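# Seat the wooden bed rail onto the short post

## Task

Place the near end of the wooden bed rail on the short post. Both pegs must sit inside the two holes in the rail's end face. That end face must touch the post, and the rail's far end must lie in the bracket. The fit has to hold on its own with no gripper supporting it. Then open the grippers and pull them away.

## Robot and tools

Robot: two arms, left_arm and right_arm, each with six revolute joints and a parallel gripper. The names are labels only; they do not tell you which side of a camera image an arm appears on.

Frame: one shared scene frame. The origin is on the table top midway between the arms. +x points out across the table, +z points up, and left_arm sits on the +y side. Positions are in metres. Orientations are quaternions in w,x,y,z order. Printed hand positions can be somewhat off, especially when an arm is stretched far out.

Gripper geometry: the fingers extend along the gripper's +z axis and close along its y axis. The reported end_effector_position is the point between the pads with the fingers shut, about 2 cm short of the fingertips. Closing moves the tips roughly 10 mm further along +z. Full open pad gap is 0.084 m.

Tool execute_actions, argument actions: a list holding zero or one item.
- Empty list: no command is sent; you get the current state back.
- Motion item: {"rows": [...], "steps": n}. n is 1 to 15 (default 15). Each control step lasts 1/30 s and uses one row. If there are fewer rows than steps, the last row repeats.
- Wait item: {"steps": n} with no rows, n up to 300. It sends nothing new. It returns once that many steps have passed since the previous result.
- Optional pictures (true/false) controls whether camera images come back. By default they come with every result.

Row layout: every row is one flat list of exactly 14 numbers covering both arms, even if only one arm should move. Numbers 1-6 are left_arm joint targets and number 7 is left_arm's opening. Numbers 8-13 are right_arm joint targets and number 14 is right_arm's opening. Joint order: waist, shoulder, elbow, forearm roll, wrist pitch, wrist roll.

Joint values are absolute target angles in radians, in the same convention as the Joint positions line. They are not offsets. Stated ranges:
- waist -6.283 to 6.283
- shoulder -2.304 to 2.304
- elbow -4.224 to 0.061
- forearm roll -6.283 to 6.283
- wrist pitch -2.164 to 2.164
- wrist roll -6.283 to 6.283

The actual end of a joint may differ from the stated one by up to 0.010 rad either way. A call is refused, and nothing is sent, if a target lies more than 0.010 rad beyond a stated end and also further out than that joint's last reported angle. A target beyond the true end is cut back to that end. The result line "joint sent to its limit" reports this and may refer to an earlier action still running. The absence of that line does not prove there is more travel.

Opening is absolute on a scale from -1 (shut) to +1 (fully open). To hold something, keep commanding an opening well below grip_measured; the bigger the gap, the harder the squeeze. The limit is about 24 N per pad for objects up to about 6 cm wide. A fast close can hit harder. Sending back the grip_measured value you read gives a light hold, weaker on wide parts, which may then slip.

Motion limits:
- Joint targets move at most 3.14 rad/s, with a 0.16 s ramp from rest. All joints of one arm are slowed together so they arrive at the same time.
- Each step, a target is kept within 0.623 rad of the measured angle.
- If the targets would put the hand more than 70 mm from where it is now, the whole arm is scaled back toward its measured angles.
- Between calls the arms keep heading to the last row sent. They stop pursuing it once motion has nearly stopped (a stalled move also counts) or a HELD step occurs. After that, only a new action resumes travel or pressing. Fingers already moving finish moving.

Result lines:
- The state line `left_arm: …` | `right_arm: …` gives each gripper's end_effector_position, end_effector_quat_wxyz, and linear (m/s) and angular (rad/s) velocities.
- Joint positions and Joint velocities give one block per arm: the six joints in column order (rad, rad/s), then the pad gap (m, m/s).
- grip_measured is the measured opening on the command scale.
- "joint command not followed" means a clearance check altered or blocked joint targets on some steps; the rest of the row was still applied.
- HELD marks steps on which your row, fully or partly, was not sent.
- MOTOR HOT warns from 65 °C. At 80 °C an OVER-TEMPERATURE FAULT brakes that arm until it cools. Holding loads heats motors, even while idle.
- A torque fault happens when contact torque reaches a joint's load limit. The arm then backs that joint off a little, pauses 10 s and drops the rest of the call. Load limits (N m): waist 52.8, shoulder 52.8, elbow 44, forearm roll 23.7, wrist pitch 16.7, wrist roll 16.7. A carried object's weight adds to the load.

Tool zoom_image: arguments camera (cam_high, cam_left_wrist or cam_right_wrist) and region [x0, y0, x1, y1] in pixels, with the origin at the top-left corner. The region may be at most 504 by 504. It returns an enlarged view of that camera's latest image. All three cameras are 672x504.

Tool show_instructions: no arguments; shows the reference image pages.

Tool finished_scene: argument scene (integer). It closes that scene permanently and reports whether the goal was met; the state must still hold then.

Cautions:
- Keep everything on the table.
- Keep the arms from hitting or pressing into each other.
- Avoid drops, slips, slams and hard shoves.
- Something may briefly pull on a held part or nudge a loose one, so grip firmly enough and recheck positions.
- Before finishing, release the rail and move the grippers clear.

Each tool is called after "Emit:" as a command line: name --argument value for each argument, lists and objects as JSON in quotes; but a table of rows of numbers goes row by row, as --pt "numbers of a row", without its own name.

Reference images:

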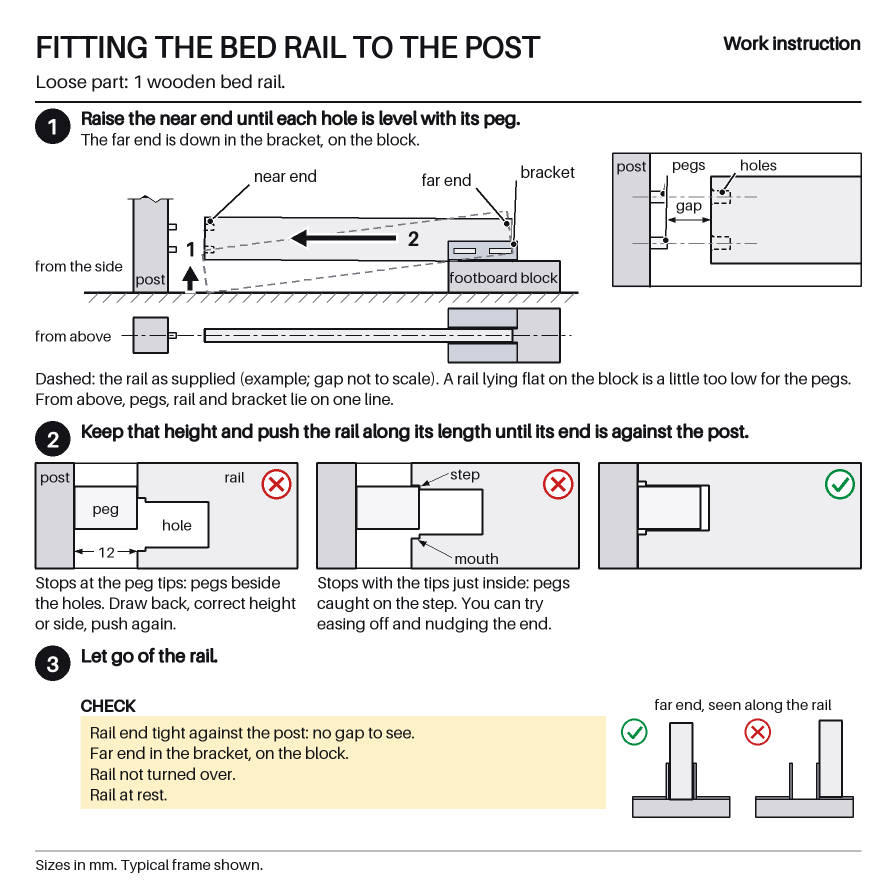

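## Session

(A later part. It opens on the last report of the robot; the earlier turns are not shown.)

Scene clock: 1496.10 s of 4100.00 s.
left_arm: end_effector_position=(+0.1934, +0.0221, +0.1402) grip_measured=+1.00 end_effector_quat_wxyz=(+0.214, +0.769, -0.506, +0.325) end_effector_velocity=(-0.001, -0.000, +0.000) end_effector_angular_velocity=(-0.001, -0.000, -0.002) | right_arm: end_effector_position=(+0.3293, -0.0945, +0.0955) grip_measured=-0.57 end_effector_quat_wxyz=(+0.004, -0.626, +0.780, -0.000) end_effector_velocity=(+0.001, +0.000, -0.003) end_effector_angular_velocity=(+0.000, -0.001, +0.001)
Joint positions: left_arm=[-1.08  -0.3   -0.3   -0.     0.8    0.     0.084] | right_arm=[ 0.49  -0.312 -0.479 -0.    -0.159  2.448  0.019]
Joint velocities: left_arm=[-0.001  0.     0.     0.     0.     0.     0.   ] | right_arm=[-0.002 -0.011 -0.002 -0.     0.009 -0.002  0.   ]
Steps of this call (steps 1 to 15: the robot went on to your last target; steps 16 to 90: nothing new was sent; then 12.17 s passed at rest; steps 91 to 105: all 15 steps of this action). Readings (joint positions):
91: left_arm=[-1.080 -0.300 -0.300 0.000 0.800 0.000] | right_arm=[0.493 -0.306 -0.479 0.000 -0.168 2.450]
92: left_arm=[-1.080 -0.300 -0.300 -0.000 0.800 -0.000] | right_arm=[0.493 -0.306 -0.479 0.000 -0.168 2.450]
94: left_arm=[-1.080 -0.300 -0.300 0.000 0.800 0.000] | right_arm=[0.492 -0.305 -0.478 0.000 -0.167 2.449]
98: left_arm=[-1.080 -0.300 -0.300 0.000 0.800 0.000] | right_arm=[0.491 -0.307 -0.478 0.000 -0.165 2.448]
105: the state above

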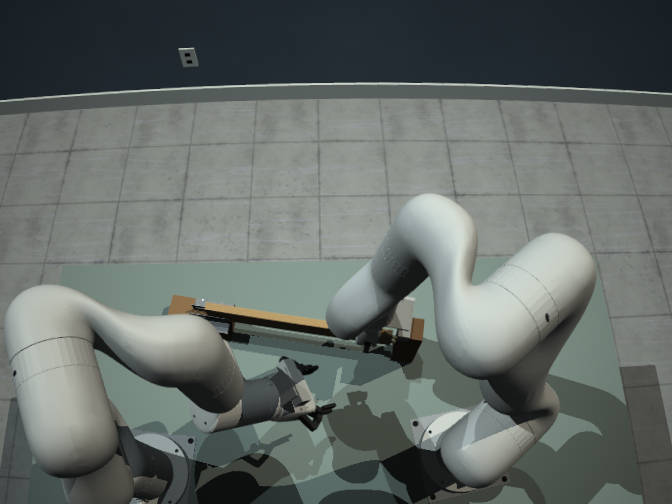

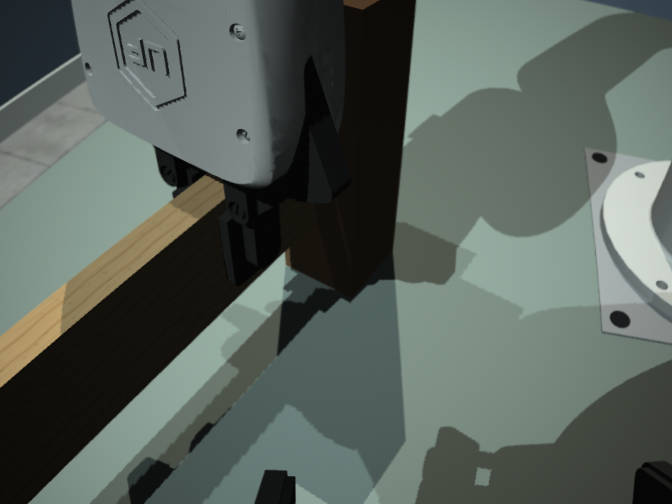

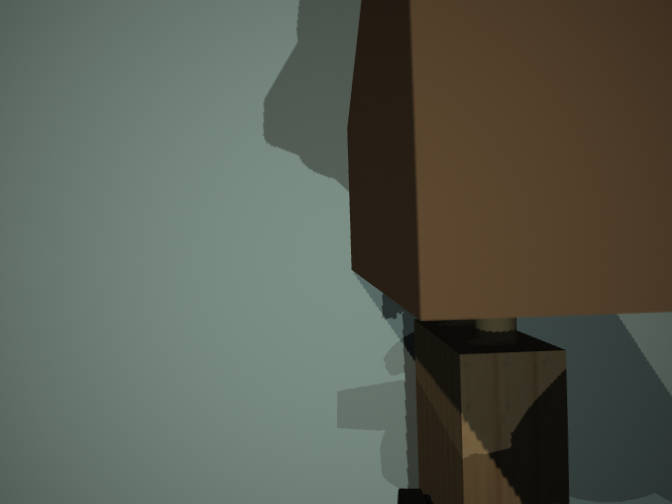

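Emit:
execute_actions --actions '[{"rows":[[-1.08,-0.3,-0.3,0,0.8,0,1,0.535,-0.345,-0.530,0,-0.185,2.492,-1]],"steps":15}]'

Emit:
execute_actions --actions '[{"rows":[[-1.08,-0.3,-0.3,0,0.8,0,1,0.54,-0.40,-0.536,0,-0.146,2.497,-1],[-1.08,-0.3,-0.3,0,0.8,0,1,0.54,-0.43,-0.538,0,-0.12,2.497,-1],[-1.08,-0.3,-0.3,0,0.8,0,1,0.54,-0.45,-0.54,0,-0.10,2.497,-1]],"steps":15}]'

Scene clock: 1513.73 s of 4100.00 s.
left_arm: end_effector_position=(+0.1934, +0.0221, +0.1402) grip_measured=+1.00 end_effector_quat_wxyz=(+0.214, +0.769, -0.506, +0.325) end_effector_velocity=(-0.000, -0.000, -0.000) end_effector_angular_velocity=(+0.000, +0.000, -0.001) | right_arm: end_effector_position=(+0.3324, -0.0720, +0.0951) grip_measured=-0.58 end_effector_quat_wxyz=(-0.001, -0.626, +0.780, -0.000) end_effector_velocity=(+0.005, +0.006, +0.002) end_effector_angular_velocity=(+0.010, -0.012, +0.001)
Joint positions: left_arm=[-1.08  -0.3   -0.3   -0.     0.8   -0.     0.084] | right_arm=[ 0.535 -0.345 -0.529 -0.    -0.186  2.492  0.019]
Joint velocities: left_arm=[-0.    -0.    -0.     0.001 -0.    -0.     0.   ] | right_arm=[ 0.004 -0.001 -0.009  0.     0.007  0.003  0.   ]
Steps of this call (steps 1 to 15: the robot went on to your last target; steps 16 to 90: nothing new was sent; then 14.13 s passed at rest; steps 91 to 105: all 15 steps of this action). Readings (joint positions):
91: left_arm=[-1.080 -0.300 -0.300 0.000 0.800 0.000] | right_arm=[0.490 -0.313 -0.479 -0.000 -0.159 2.448]
92: left_arm=[-1.080 -0.300 -0.300 -0.000 0.800 0.000] | right_arm=[0.493 -0.316 -0.482 -0.000 -0.163 2.452]
94: left_arm=[-1.080 -0.300 -0.300 -0.000 0.800 0.000] | right_arm=[0.511 -0.330 -0.499 -0.000 -0.179 2.470]
98: left_arm=[-1.080 -0.300 -0.300 -0.000 0.800 0.000] | right_arm=[0.531 -0.343 -0.523 -0.000 -0.187 2.488]
105: the state above

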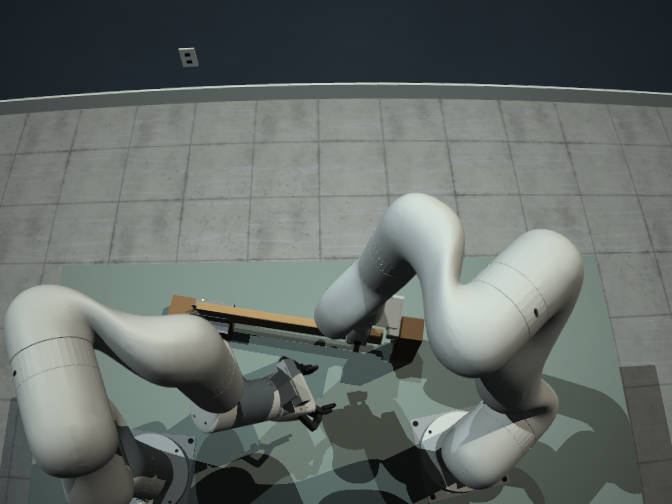

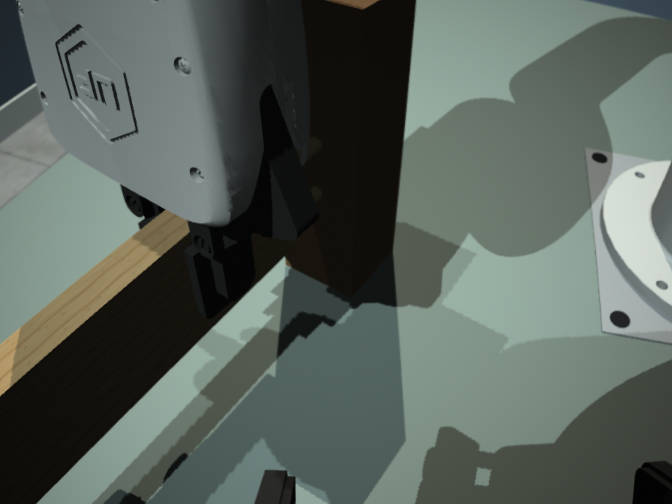

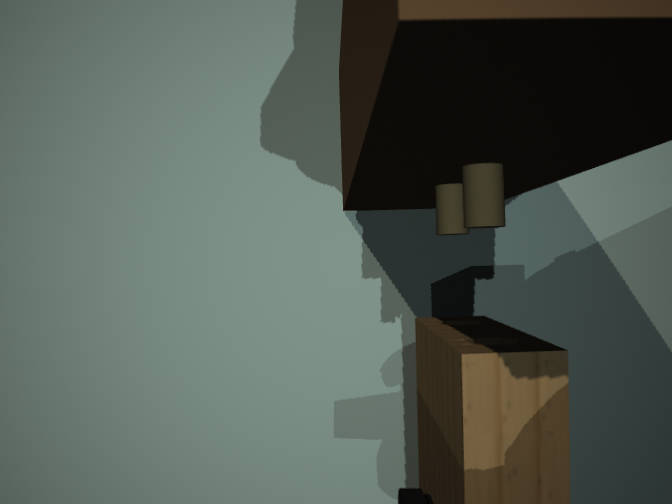

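Scene clock: 1514.23 s of 4100.00 s.
left_arm: end_effector_position=(+0.1934, +0.0221, +0.1402) grip_measured=+1.00 end_effector_quat_wxyz=(+0.214, +0.769, -0.506, +0.325) end_effector_velocity=(-0.001, -0.000, +0.001) end_effector_angular_velocity=(-0.001, -0.001, -0.002) | right_arm: end_effector_position=(+0.3299, -0.0716, +0.0603) grip_measured=-0.58 end_effector_quat_wxyz=(-0.005, -0.626, +0.780, -0.000) end_effector_velocity=(+0.000, +0.000, -0.003) end_effector_angular_velocity=(+0.000, -0.000, -0.000)
Joint positions: left_arm=[-1.08  -0.3   -0.3   -0.     0.8    0.     0.084] | right_arm=[ 0.54  -0.449 -0.54  -0.    -0.101  2.497  0.018]
Joint velocities: left_arm=[-0.001  0.001  0.     0.001  0.001 -0.    -0.   ] | right_arm=[ 0.    -0.008 -0.001  0.     0.007  0.     0.   ]
Steps of this call (steps 1 to 15: all 15 steps of this action). Readings (joint positions):
1: left_arm=[-1.080 -0.300 -0.300 0.000 0.800 -0.000] | right_arm=[0.535 -0.345 -0.529 -0.000 -0.186 2.492]
2: left_arm=[-1.080 -0.300 -0.300 -0.000 0.800 -0.000] | right_arm=[0.535 -0.349 -0.530 -0.000 -0.182 2.492]
4: left_arm=[-1.080 -0.300 -0.300 0.000 0.800 0.000] | right_arm=[0.537 -0.379 -0.534 -0.000 -0.158 2.494]
8: left_arm=[-1.080 -0.300 -0.300 -0.000 0.800 0.000] | right_arm=[0.540 -0.437 -0.539 -0.000 -0.111 2.496]
15: the state above

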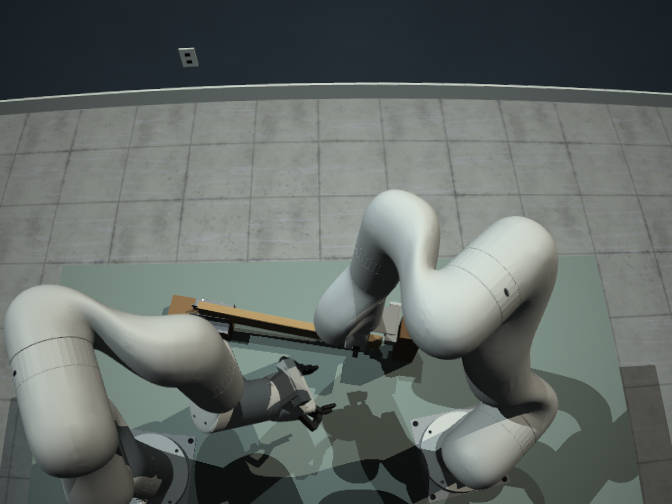

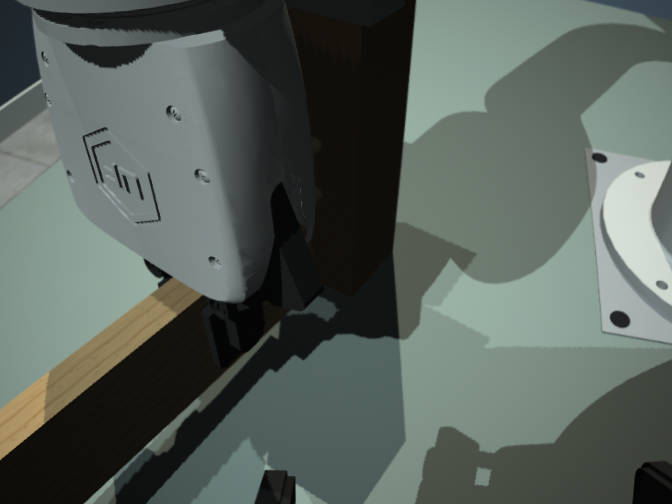

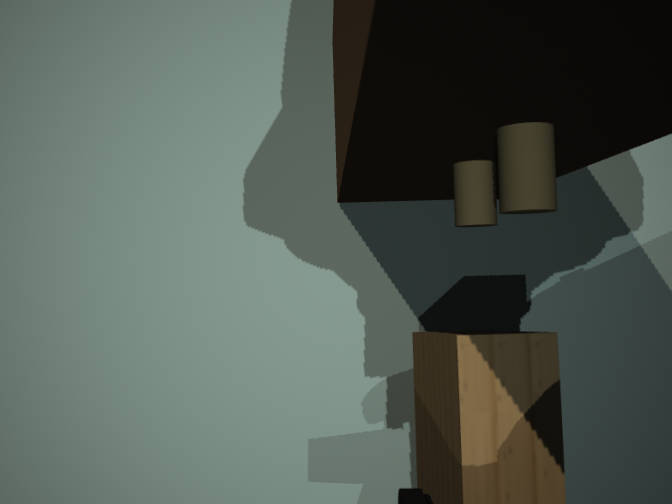

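Emit:
execute_actions --actions '[{"rows":[[-1.08,-0.3,-0.3,0,0.8,0,1,0.54,-0.44,-0.54,0,-0.108,2.497,-0.2]],"steps":12}]'

Emit:
execute_actions --actions '[{"rows":[[-1.08,-0.3,-0.3,0,0.8,0,1,0.566,-0.465,-0.575,0,-0.118,2.523,-0.2]],"steps":15}]'

Emit:
execute_actions --actions '[{"rows":[[-1.08,-0.3,-0.3,0,0.8,0,1,0.566,-0.465,-0.575,0,-0.118,2.523,-0.6],[-1.08,-0.3,-0.3,0,0.8,0,1,0.566,-0.465,-0.575,0,-0.118,2.523,-0.6],[-1.08,-0.3,-0.3,0,0.8,0,1,0.566,-0.465,-0.575,0,-0.118,2.523,-0.6],[-1.08,-0.3,-0.3,0,0.8,0,1,0.566,-0.465,-0.575,0,-0.118,2.523,-0.8],[-1.08,-0.3,-0.3,0,0.8,0,1,0.566,-0.465,-0.575,0,-0.118,2.523,-1]],"steps":15}]'

Emit:
execute_actions --actions '[{"rows":[[-1.08,-0.3,-0.3,0,0.8,0,1,0.562,-0.43,-0.57,0,-0.148,2.519,-1],[-1.08,-0.3,-0.3,0,0.8,0,1,0.558,-0.40,-0.565,0,-0.173,2.515,-1],[-1.08,-0.3,-0.3,0,0.8,0,1,0.556,-0.38,-0.562,0,-0.19,2.513,-1],[-1.08,-0.3,-0.3,0,0.8,0,1,0.555,-0.365,-0.56,0,-0.2,2.512,-1]],"steps":15}]'

Scene clock: 1531.63 s of 4100.00 s.
left_arm: end_effector_position=(+0.1934, +0.0221, +0.1402) grip_measured=+1.00 end_effector_quat_wxyz=(+0.214, +0.769, -0.506, +0.325) end_effector_velocity=(+0.000, -0.000, +0.000) end_effector_angular_velocity=(-0.001, -0.000, +0.001) | right_arm: end_effector_position=(+0.3305, -0.0711, +0.0634) grip_measured=-0.22 end_effector_quat_wxyz=(-0.004, -0.626, +0.780, -0.000) end_effector_velocity=(+0.000, +0.000, +0.000) end_effector_angular_velocity=(+0.001, -0.001, +0.004)
Joint positions: left_arm=[-1.08  -0.3   -0.3   -0.     0.8   -0.     0.084] | right_arm=[ 0.54  -0.44  -0.54   0.    -0.108  2.497  0.035]
Joint velocities: left_arm=[-0.001 -0.    -0.001 -0.001  0.    -0.     0.   ] | right_arm=[ 0.     0.001  0.001 -0.     0.002 -0.004  0.002]
Steps of this call (steps 1 to 15: the robot went on to your last target; steps 16 to 90: nothing new was sent; then 14.00 s passed at rest; steps 91 to 102: all 12 steps of this action). Readings (joint positions):
91: left_arm=[-1.080 -0.300 -0.300 0.000 0.800 -0.000] | right_arm=[0.540 -0.450 -0.540 0.000 -0.100 2.497]
92: left_arm=[-1.080 -0.300 -0.300 0.000 0.800 0.000] | right_arm=[0.540 -0.449 -0.540 0.000 -0.101 2.497]
94: left_arm=[-1.080 -0.300 -0.300 0.000 0.800 -0.000] | right_arm=[0.540 -0.445 -0.540 0.000 -0.105 2.498]
98: left_arm=[-1.080 -0.300 -0.300 0.000 0.800 -0.000] | right_arm=[0.540 -0.441 -0.540 0.000 -0.108 2.498]
102: the state above

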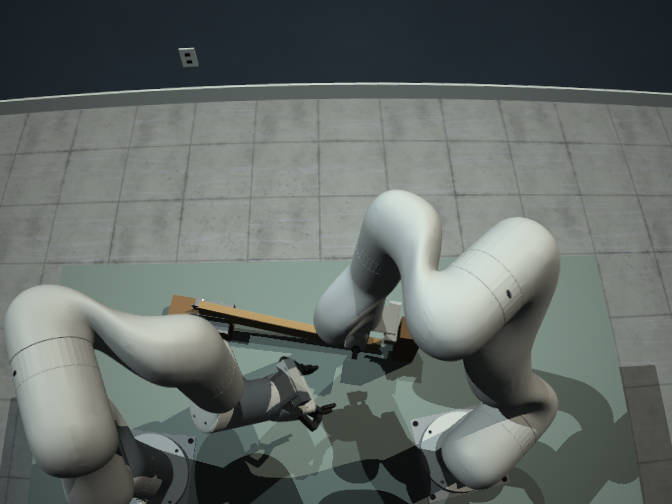

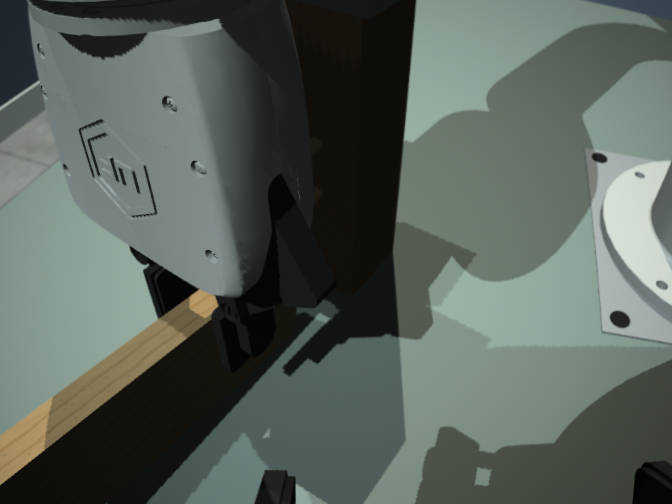

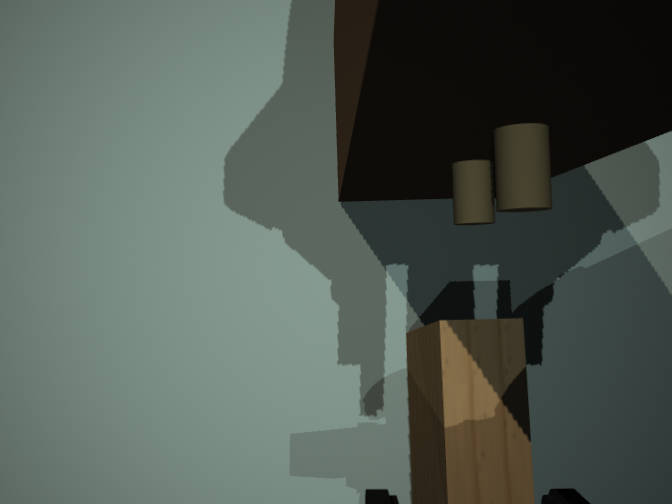

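Scene clock: 1532.13 s of 4100.00 s.
left_arm: end_effector_position=(+0.1934, +0.0221, +0.1402) grip_measured=+1.00 end_effector_quat_wxyz=(+0.214, +0.769, -0.506, +0.325) end_effector_velocity=(-0.000, +0.001, -0.001) end_effector_angular_velocity=(+0.001, +0.000, +0.001) | right_arm: end_effector_position=(+0.3340, -0.0556, +0.0612) grip_measured=-0.22 end_effector_quat_wxyz=(-0.004, -0.626, +0.780, -0.000) end_effector_velocity=(-0.000, +0.000, -0.001) end_effector_angular_velocity=(-0.000, +0.000, -0.001)
Joint positions: left_arm=[-1.08  -0.3   -0.3   -0.     0.8   -0.     0.084] | right_arm=[ 0.566 -0.465 -0.575 -0.    -0.118  2.523  0.035]
Joint velocities: left_arm=[-0.    -0.001  0.001 -0.002  0.001  0.    -0.   ] | right_arm=[ 0.002 -0.002 -0.001 -0.     0.001  0.002  0.   ]
Steps of this call (steps 1 to 15: all 15 steps of this action). Readings (joint positions):
1: left_arm=[-1.080 -0.300 -0.300 0.000 0.800 -0.000] | right_arm=[0.540 -0.440 -0.540 0.000 -0.108 2.497]
2: left_arm=[-1.080 -0.300 -0.300 -0.000 0.800 -0.000] | right_arm=[0.542 -0.443 -0.543 0.000 -0.110 2.500]
4: left_arm=[-1.080 -0.300 -0.300 0.000 0.800 0.000] | right_arm=[0.553 -0.453 -0.558 0.000 -0.113 2.511]
8: left_arm=[-1.080 -0.300 -0.300 -0.000 0.800 0.000] | right_arm=[0.564 -0.463 -0.572 0.000 -0.117 2.521]
15: the state above

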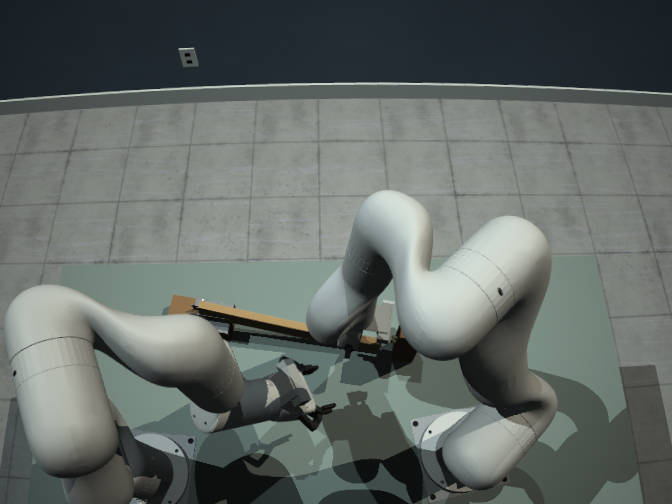

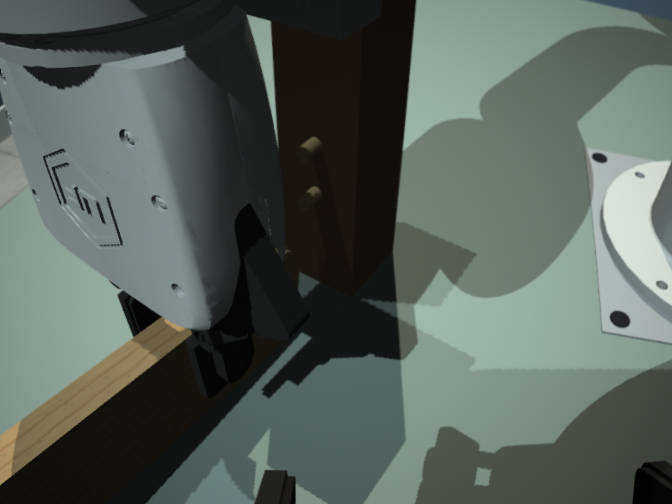

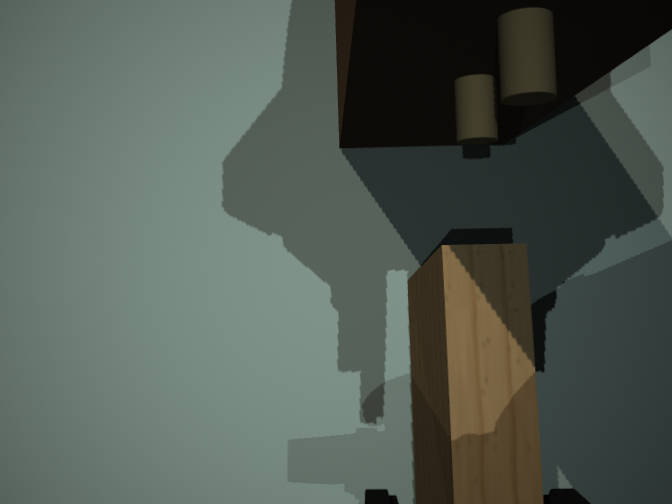

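Scene clock: 1532.63 s of 4100.00 s.
left_arm: end_effector_position=(+0.1934, +0.0221, +0.1402) grip_measured=+1.00 end_effector_quat_wxyz=(+0.214, +0.769, -0.506, +0.325) end_effector_velocity=(-0.000, -0.001, +0.000) end_effector_angular_velocity=(-0.001, -0.000, -0.001) | right_arm: end_effector_position=(+0.3339, -0.0555, +0.0611) grip_measured=-0.58 end_effector_quat_wxyz=(-0.004, -0.626, +0.780, -0.000) end_effector_velocity=(+0.001, +0.000, +0.000) end_effector_angular_velocity=(+0.001, -0.001, -0.001)
Joint positions: left_arm=[-1.08  -0.3   -0.3   -0.     0.8   -0.     0.084] | right_arm=[ 0.566 -0.465 -0.575 -0.    -0.118  2.523  0.018]
Joint velocities: left_arm=[-0.002  0.    -0.    -0.001 -0.    -0.     0.   ] | right_arm=[-0.    -0.    -0.001  0.     0.     0.     0.   ]
Steps of this call (steps 1 to 15: all 15 steps of this action). Readings (joint positions):
1: left_arm=[-1.080 -0.300 -0.300 -0.000 0.800 0.000] | right_arm=[0.566 -0.465 -0.575 -0.000 -0.118 2.523]
2: left_arm=[-1.080 -0.300 -0.300 -0.000 0.800 -0.000] | right_arm=[0.566 -0.465 -0.575 -0.000 -0.118 2.523]
4: left_arm=[-1.080 -0.300 -0.300 0.000 0.800 0.000] | right_arm=[0.566 -0.465 -0.575 0.000 -0.118 2.523]
8: left_arm=[-1.080 -0.300 -0.300 -0.000 0.800 -0.000] | right_arm=[0.566 -0.465 -0.575 -0.000 -0.118 2.522]
15: the state above

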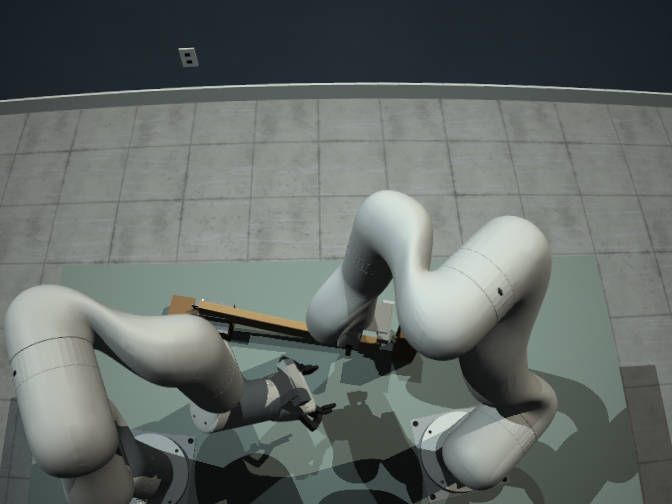

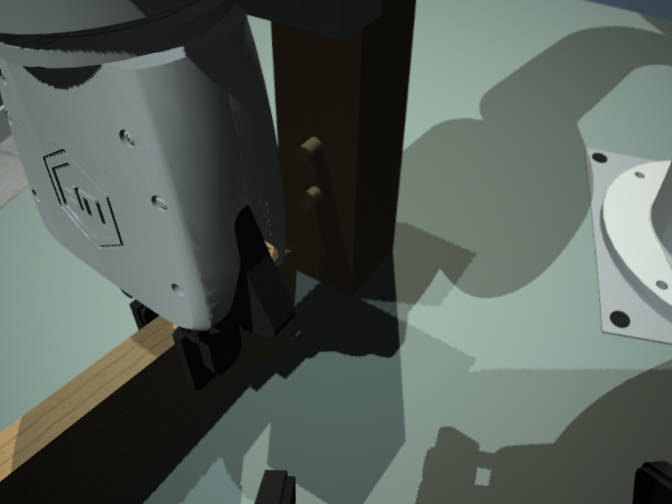

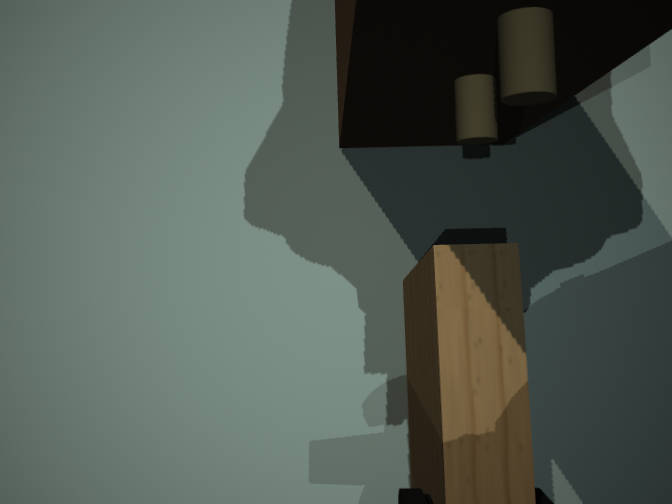

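Scene clock: 1533.13 s of 4100.00 s.
left_arm: end_effector_position=(+0.1934, +0.0221, +0.1402) grip_measured=+1.00 end_effector_quat_wxyz=(+0.214, +0.769, -0.506, +0.325) end_effector_velocity=(-0.000, +0.000, -0.000) end_effector_angular_velocity=(+0.001, +0.000, +0.000) | right_arm: end_effector_position=(+0.3357, -0.0593, +0.0945) grip_measured=-0.58 end_effector_quat_wxyz=(-0.003, -0.626, +0.780, -0.000) end_effector_velocity=(-0.000, -0.001, +0.003) end_effector_angular_velocity=(-0.001, +0.001, -0.001)
Joint positions: left_arm=[-1.08  -0.3   -0.3    0.     0.8    0.     0.084] | right_arm=[ 0.555 -0.366 -0.56  -0.    -0.2    2.512  0.019]
Joint velocities: left_arm=[-0.    -0.001  0.    -0.001  0.    -0.    -0.   ] | right_arm=[-0.001  0.009  0.001  0.    -0.01  -0.     0.   ]
Steps of this call (steps 1 to 15: all 15 steps of this action). Readings (joint positions):
1: left_arm=[-1.080 -0.300 -0.300 -0.000 0.800 0.000] | right_arm=[0.566 -0.465 -0.575 -0.000 -0.118 2.523]
2: left_arm=[-1.080 -0.300 -0.300 -0.000 0.800 0.000] | right_arm=[0.566 -0.462 -0.574 -0.000 -0.122 2.522]
4: left_arm=[-1.080 -0.300 -0.300 -0.000 0.800 0.000] | right_arm=[0.563 -0.439 -0.570 -0.000 -0.142 2.520]
8: left_arm=[-1.080 -0.300 -0.300 -0.000 0.800 -0.000] | right_arm=[0.557 -0.381 -0.563 -0.000 -0.187 2.514]
15: the state above

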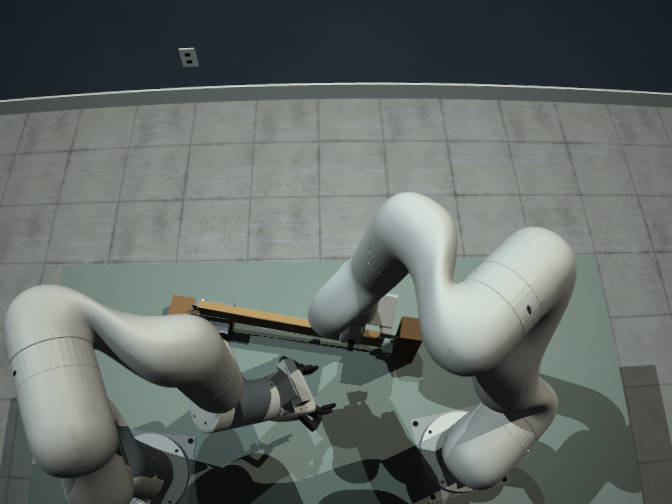

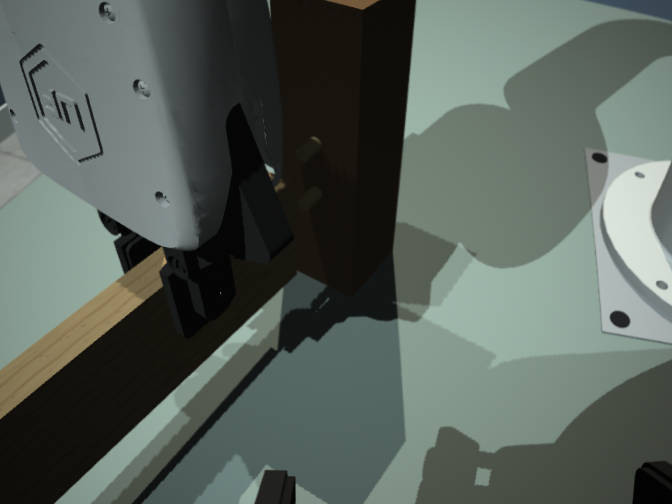

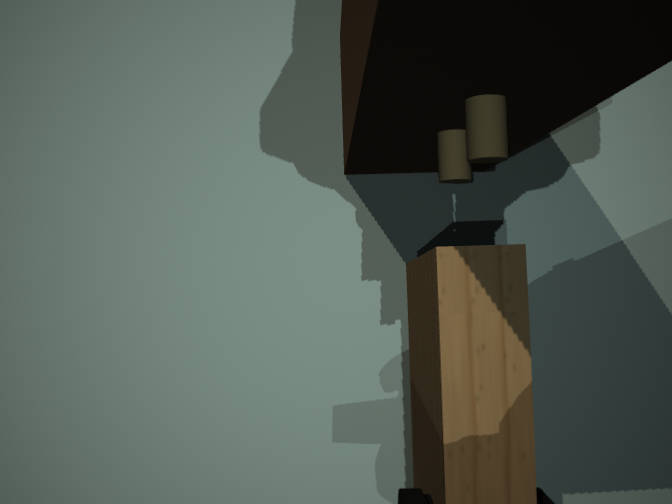

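Emit:
execute_actions --actions '[{"rows":[[-1.08,-0.3,-0.3,0,0.8,0,1,0.543,-0.305,-0.543,0,-0.238,2.50,-1]],"steps":15}]'

Emit:
execute_actions --actions '[{"steps":10}]'

Scene clock: 1540.47 s of 4100.00 s.
left_arm: end_effector_position=(+0.1934, +0.0221, +0.1402) grip_measured=+1.00 end_effector_quat_wxyz=(+0.214, +0.769, -0.506, +0.325) end_effector_velocity=(+0.001, +0.001, -0.001) end_effector_angular_velocity=(+0.001, +0.001, +0.004) | right_arm: end_effector_position=(+0.3355, -0.0654, +0.1127) grip_measured=-0.58 end_effector_quat_wxyz=(-0.000, -0.626, +0.780, -0.000) end_effector_velocity=(-0.000, -0.000, +0.001) end_effector_angular_velocity=(+0.000, -0.000, +0.001)
Joint positions: left_arm=[-1.08  -0.3   -0.3    0.     0.8    0.     0.084] | right_arm=[ 0.543 -0.305 -0.543  0.    -0.238  2.5    0.019]
Joint velocities: left_arm=[ 0.001 -0.001  0.001 -0.003  0.    -0.     0.   ] | right_arm=[-0.001  0.003  0.001 -0.    -0.001 -0.001 -0.   ]
Steps of this call (steps 1 to 15: the robot went on to your last target; steps 16 to 90: nothing new was sent; then 3.83 s passed at rest; steps 91 to 105: all 15 steps of this action). Readings (joint positions):
91: left_arm=[-1.080 -0.300 -0.300 0.000 0.800 -0.000] | right_arm=[0.555 -0.365 -0.560 0.000 -0.200 2.512]
92: left_arm=[-1.080 -0.300 -0.300 -0.000 0.800 -0.000] | right_arm=[0.554 -0.361 -0.559 0.000 -0.203 2.511]
94: left_arm=[-1.080 -0.300 -0.300 -0.000 0.800 0.000] | right_arm=[0.549 -0.336 -0.552 0.000 -0.218 2.506]
98: left_arm=[-1.080 -0.300 -0.300 0.000 0.800 -0.000] | right_arm=[0.544 -0.310 -0.545 0.000 -0.234 2.501]
105: the state above

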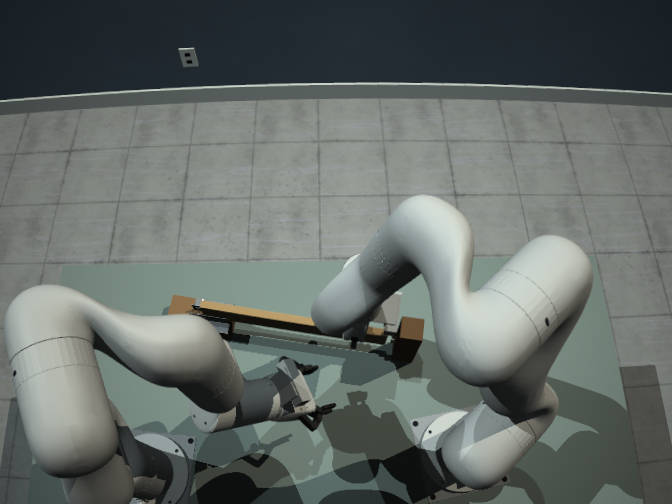

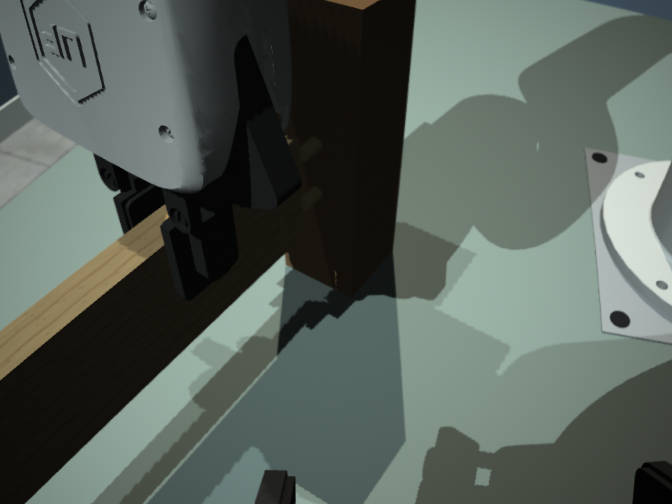

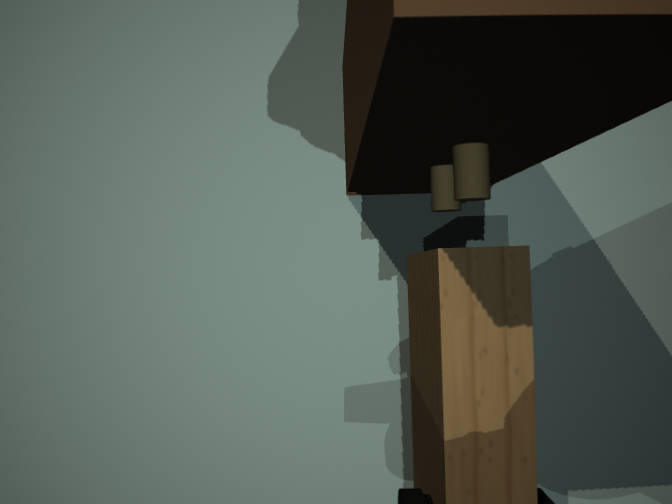

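Scene clock: 1540.80 s of 4100.00 s.
left_arm: end_effector_position=(+0.1934, +0.0221, +0.1402) grip_measured=+1.00 end_effector_quat_wxyz=(+0.214, +0.769, -0.506, +0.325) end_effector_velocity=(+0.000, +0.000, -0.000) end_effector_angular_velocity=(+0.001, +0.000, +0.001) | right_arm: end_effector_position=(+0.3355, -0.0654, +0.1129) grip_measured=-0.58 end_effector_quat_wxyz=(-0.000, -0.626, +0.780, -0.000) end_effector_velocity=(+0.000, +0.000, +0.000) end_effector_angular_velocity=(+0.001, -0.001, +0.000)
Joint positions: left_arm=[-1.08  -0.3   -0.3   -0.     0.8   -0.     0.084] | right_arm=[ 0.543 -0.305 -0.543 -0.    -0.238  2.5    0.019]
Joint velocities: left_arm=[ 0.001  0.     0.     0.001 -0.001 -0.     0.   ] | right_arm=[-0.     0.001 -0.    -0.     0.     0.    -0.   ]
Steps of this call (steps 1 to 10: the robot went on to your last target). Readings (joint positions):
1: left_arm=[-1.080 -0.300 -0.300 0.000 0.800 0.000] | right_arm=[0.543 -0.305 -0.543 0.000 -0.238 2.500]
2: left_arm=[-1.080 -0.300 -0.300 0.000 0.800 -0.000] | right_arm=[0.543 -0.305 -0.543 0.000 -0.238 2.500]
4: left_arm=[-1.080 -0.300 -0.300 0.000 0.800 -0.000] | right_arm=[0.543 -0.305 -0.543 0.000 -0.238 2.500]
8: left_arm=[-1.080 -0.300 -0.300 0.000 0.800 -0.000] | right_arm=[0.543 -0.305 -0.543 0.000 -0.238 2.500]
10: the state above

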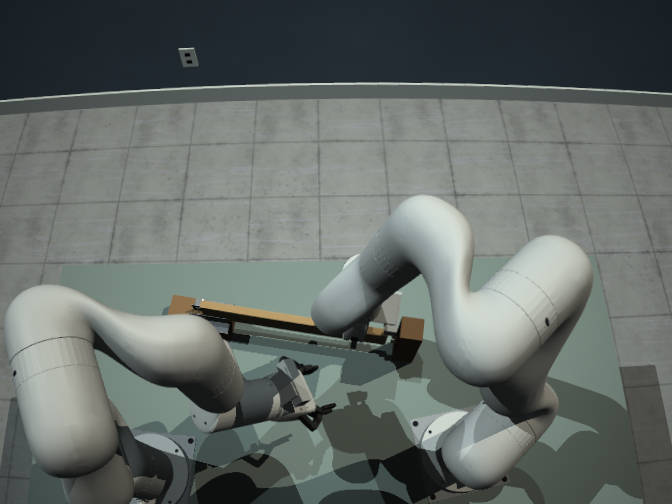

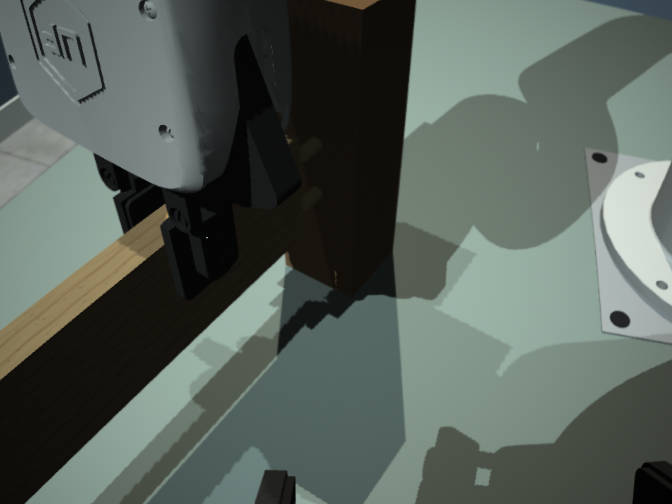

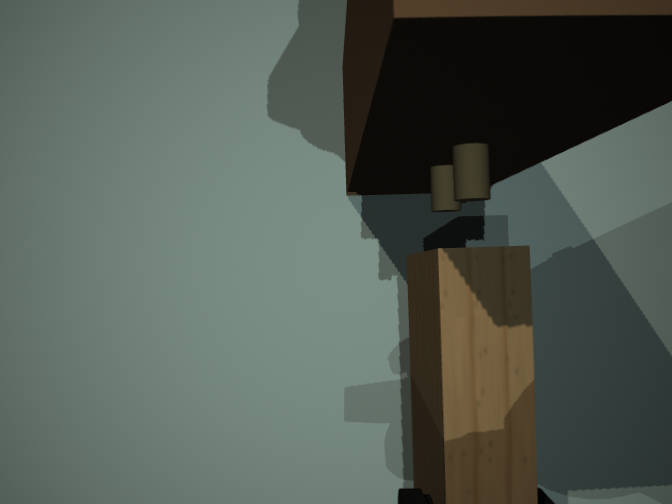

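Emit:
execute_actions --actions '[{"rows":[[-1.08,-0.3,-0.3,0,0.8,0,1,0.531,-0.296,-0.527,0,-0.231,2.488,-1]],"steps":15}]'

Emit:
zoom_image --camera "cam_left_wrist" --region '[240,110,380,290]'

Emit:
zoom_image --camera "cam_right_wrist" --region '[390,150,570,290]'

Scene clock: 1554.00 s of 4100.00 s.
left_arm: end_effector_position=(+0.1934, +0.0221, +0.1402) grip_measured=+1.00 end_effector_quat_wxyz=(+0.214, +0.769, -0.506, +0.325) end_effector_velocity=(-0.000, -0.000, +0.000) end_effector_angular_velocity=(-0.001, -0.000, -0.001) | right_arm: end_effector_position=(+0.3338, -0.0725, +0.1122) grip_measured=-0.58 end_effector_quat_wxyz=(+0.000, -0.626, +0.780, -0.000) end_effector_velocity=(-0.000, -0.001, -0.000) end_effector_angular_velocity=(-0.001, +0.001, +0.001)
Joint positions: left_arm=[-1.08  -0.3   -0.3   -0.     0.8    0.     0.084] | right_arm=[ 0.531 -0.296 -0.527  0.    -0.231  2.488  0.019]
Joint velocities: left_arm=[-0.001  0.001 -0.    -0.    -0.    -0.    -0.   ] | right_arm=[-0.001  0.     0.001 -0.    -0.    -0.002 -0.   ]
Steps of this call (steps 1 to 15: the robot went on to your last target; steps 16 to 90: nothing new was sent; then 9.70 s passed at rest; steps 91 to 105: all 15 steps of this action). Readings (joint positions):
91: left_arm=[-1.080 -0.300 -0.300 0.000 0.800 0.000] | right_arm=[0.543 -0.305 -0.543 0.000 -0.238 2.500]
92: left_arm=[-1.080 -0.300 -0.300 -0.000 0.800 0.000] | right_arm=[0.542 -0.304 -0.541 0.000 -0.237 2.498]
94: left_arm=[-1.080 -0.300 -0.300 -0.000 0.800 -0.000] | right_arm=[0.537 -0.300 -0.535 0.000 -0.234 2.494]
98: left_arm=[-1.080 -0.300 -0.300 0.000 0.800 -0.000] | right_arm=[0.532 -0.297 -0.528 0.000 -0.231 2.489]
105: the state above

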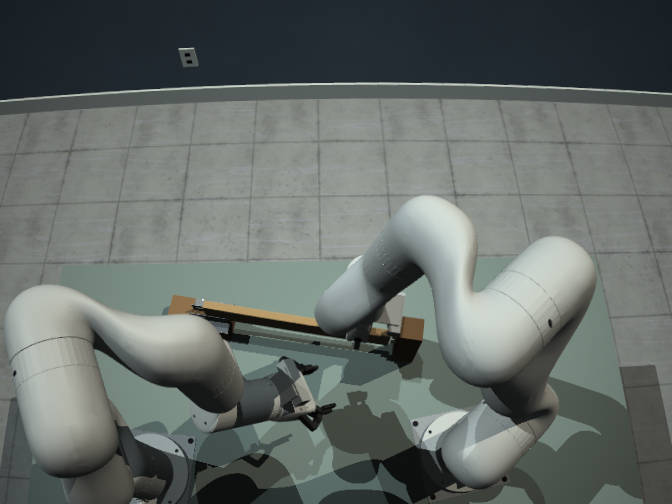

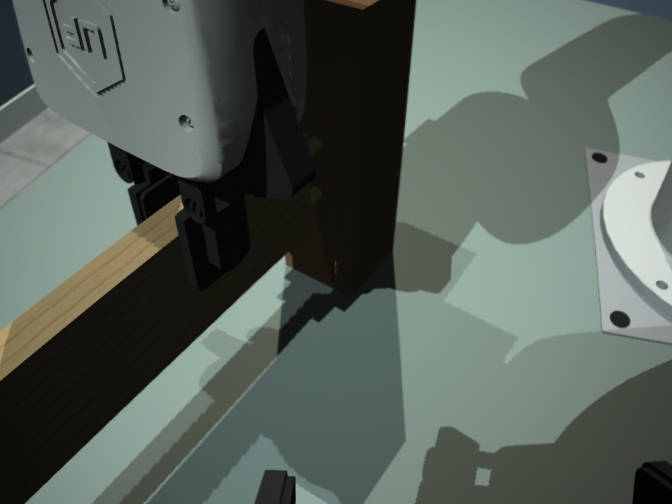

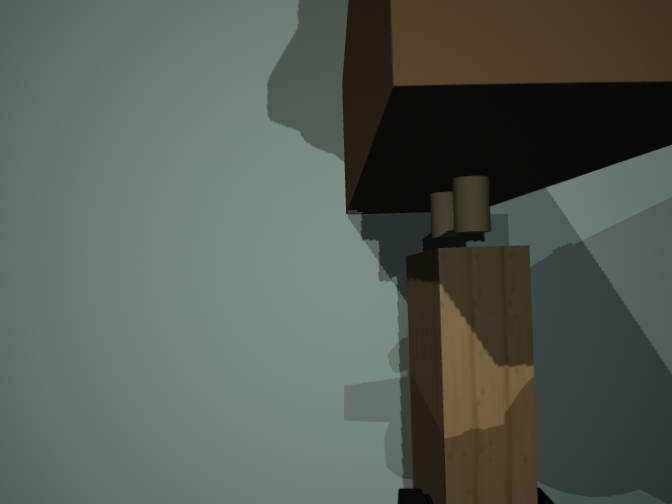

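Region (240, 110, 380, 290) of cam_left_wrist's 672x504 image, scaled by 2.800, with more detail than that image has.

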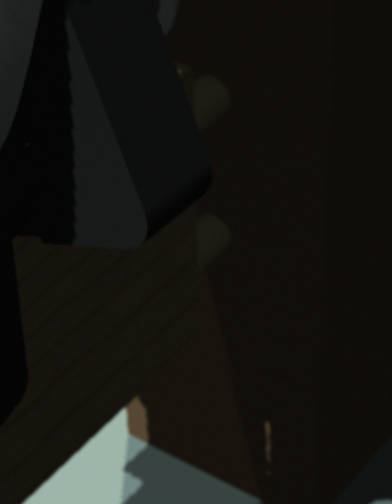

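Region (390, 150, 570, 290) of cam_right_wrist's 672x504 image, scaled by 2.800, with more detail than that image has.

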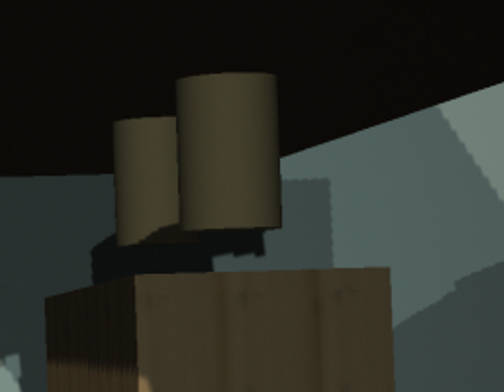

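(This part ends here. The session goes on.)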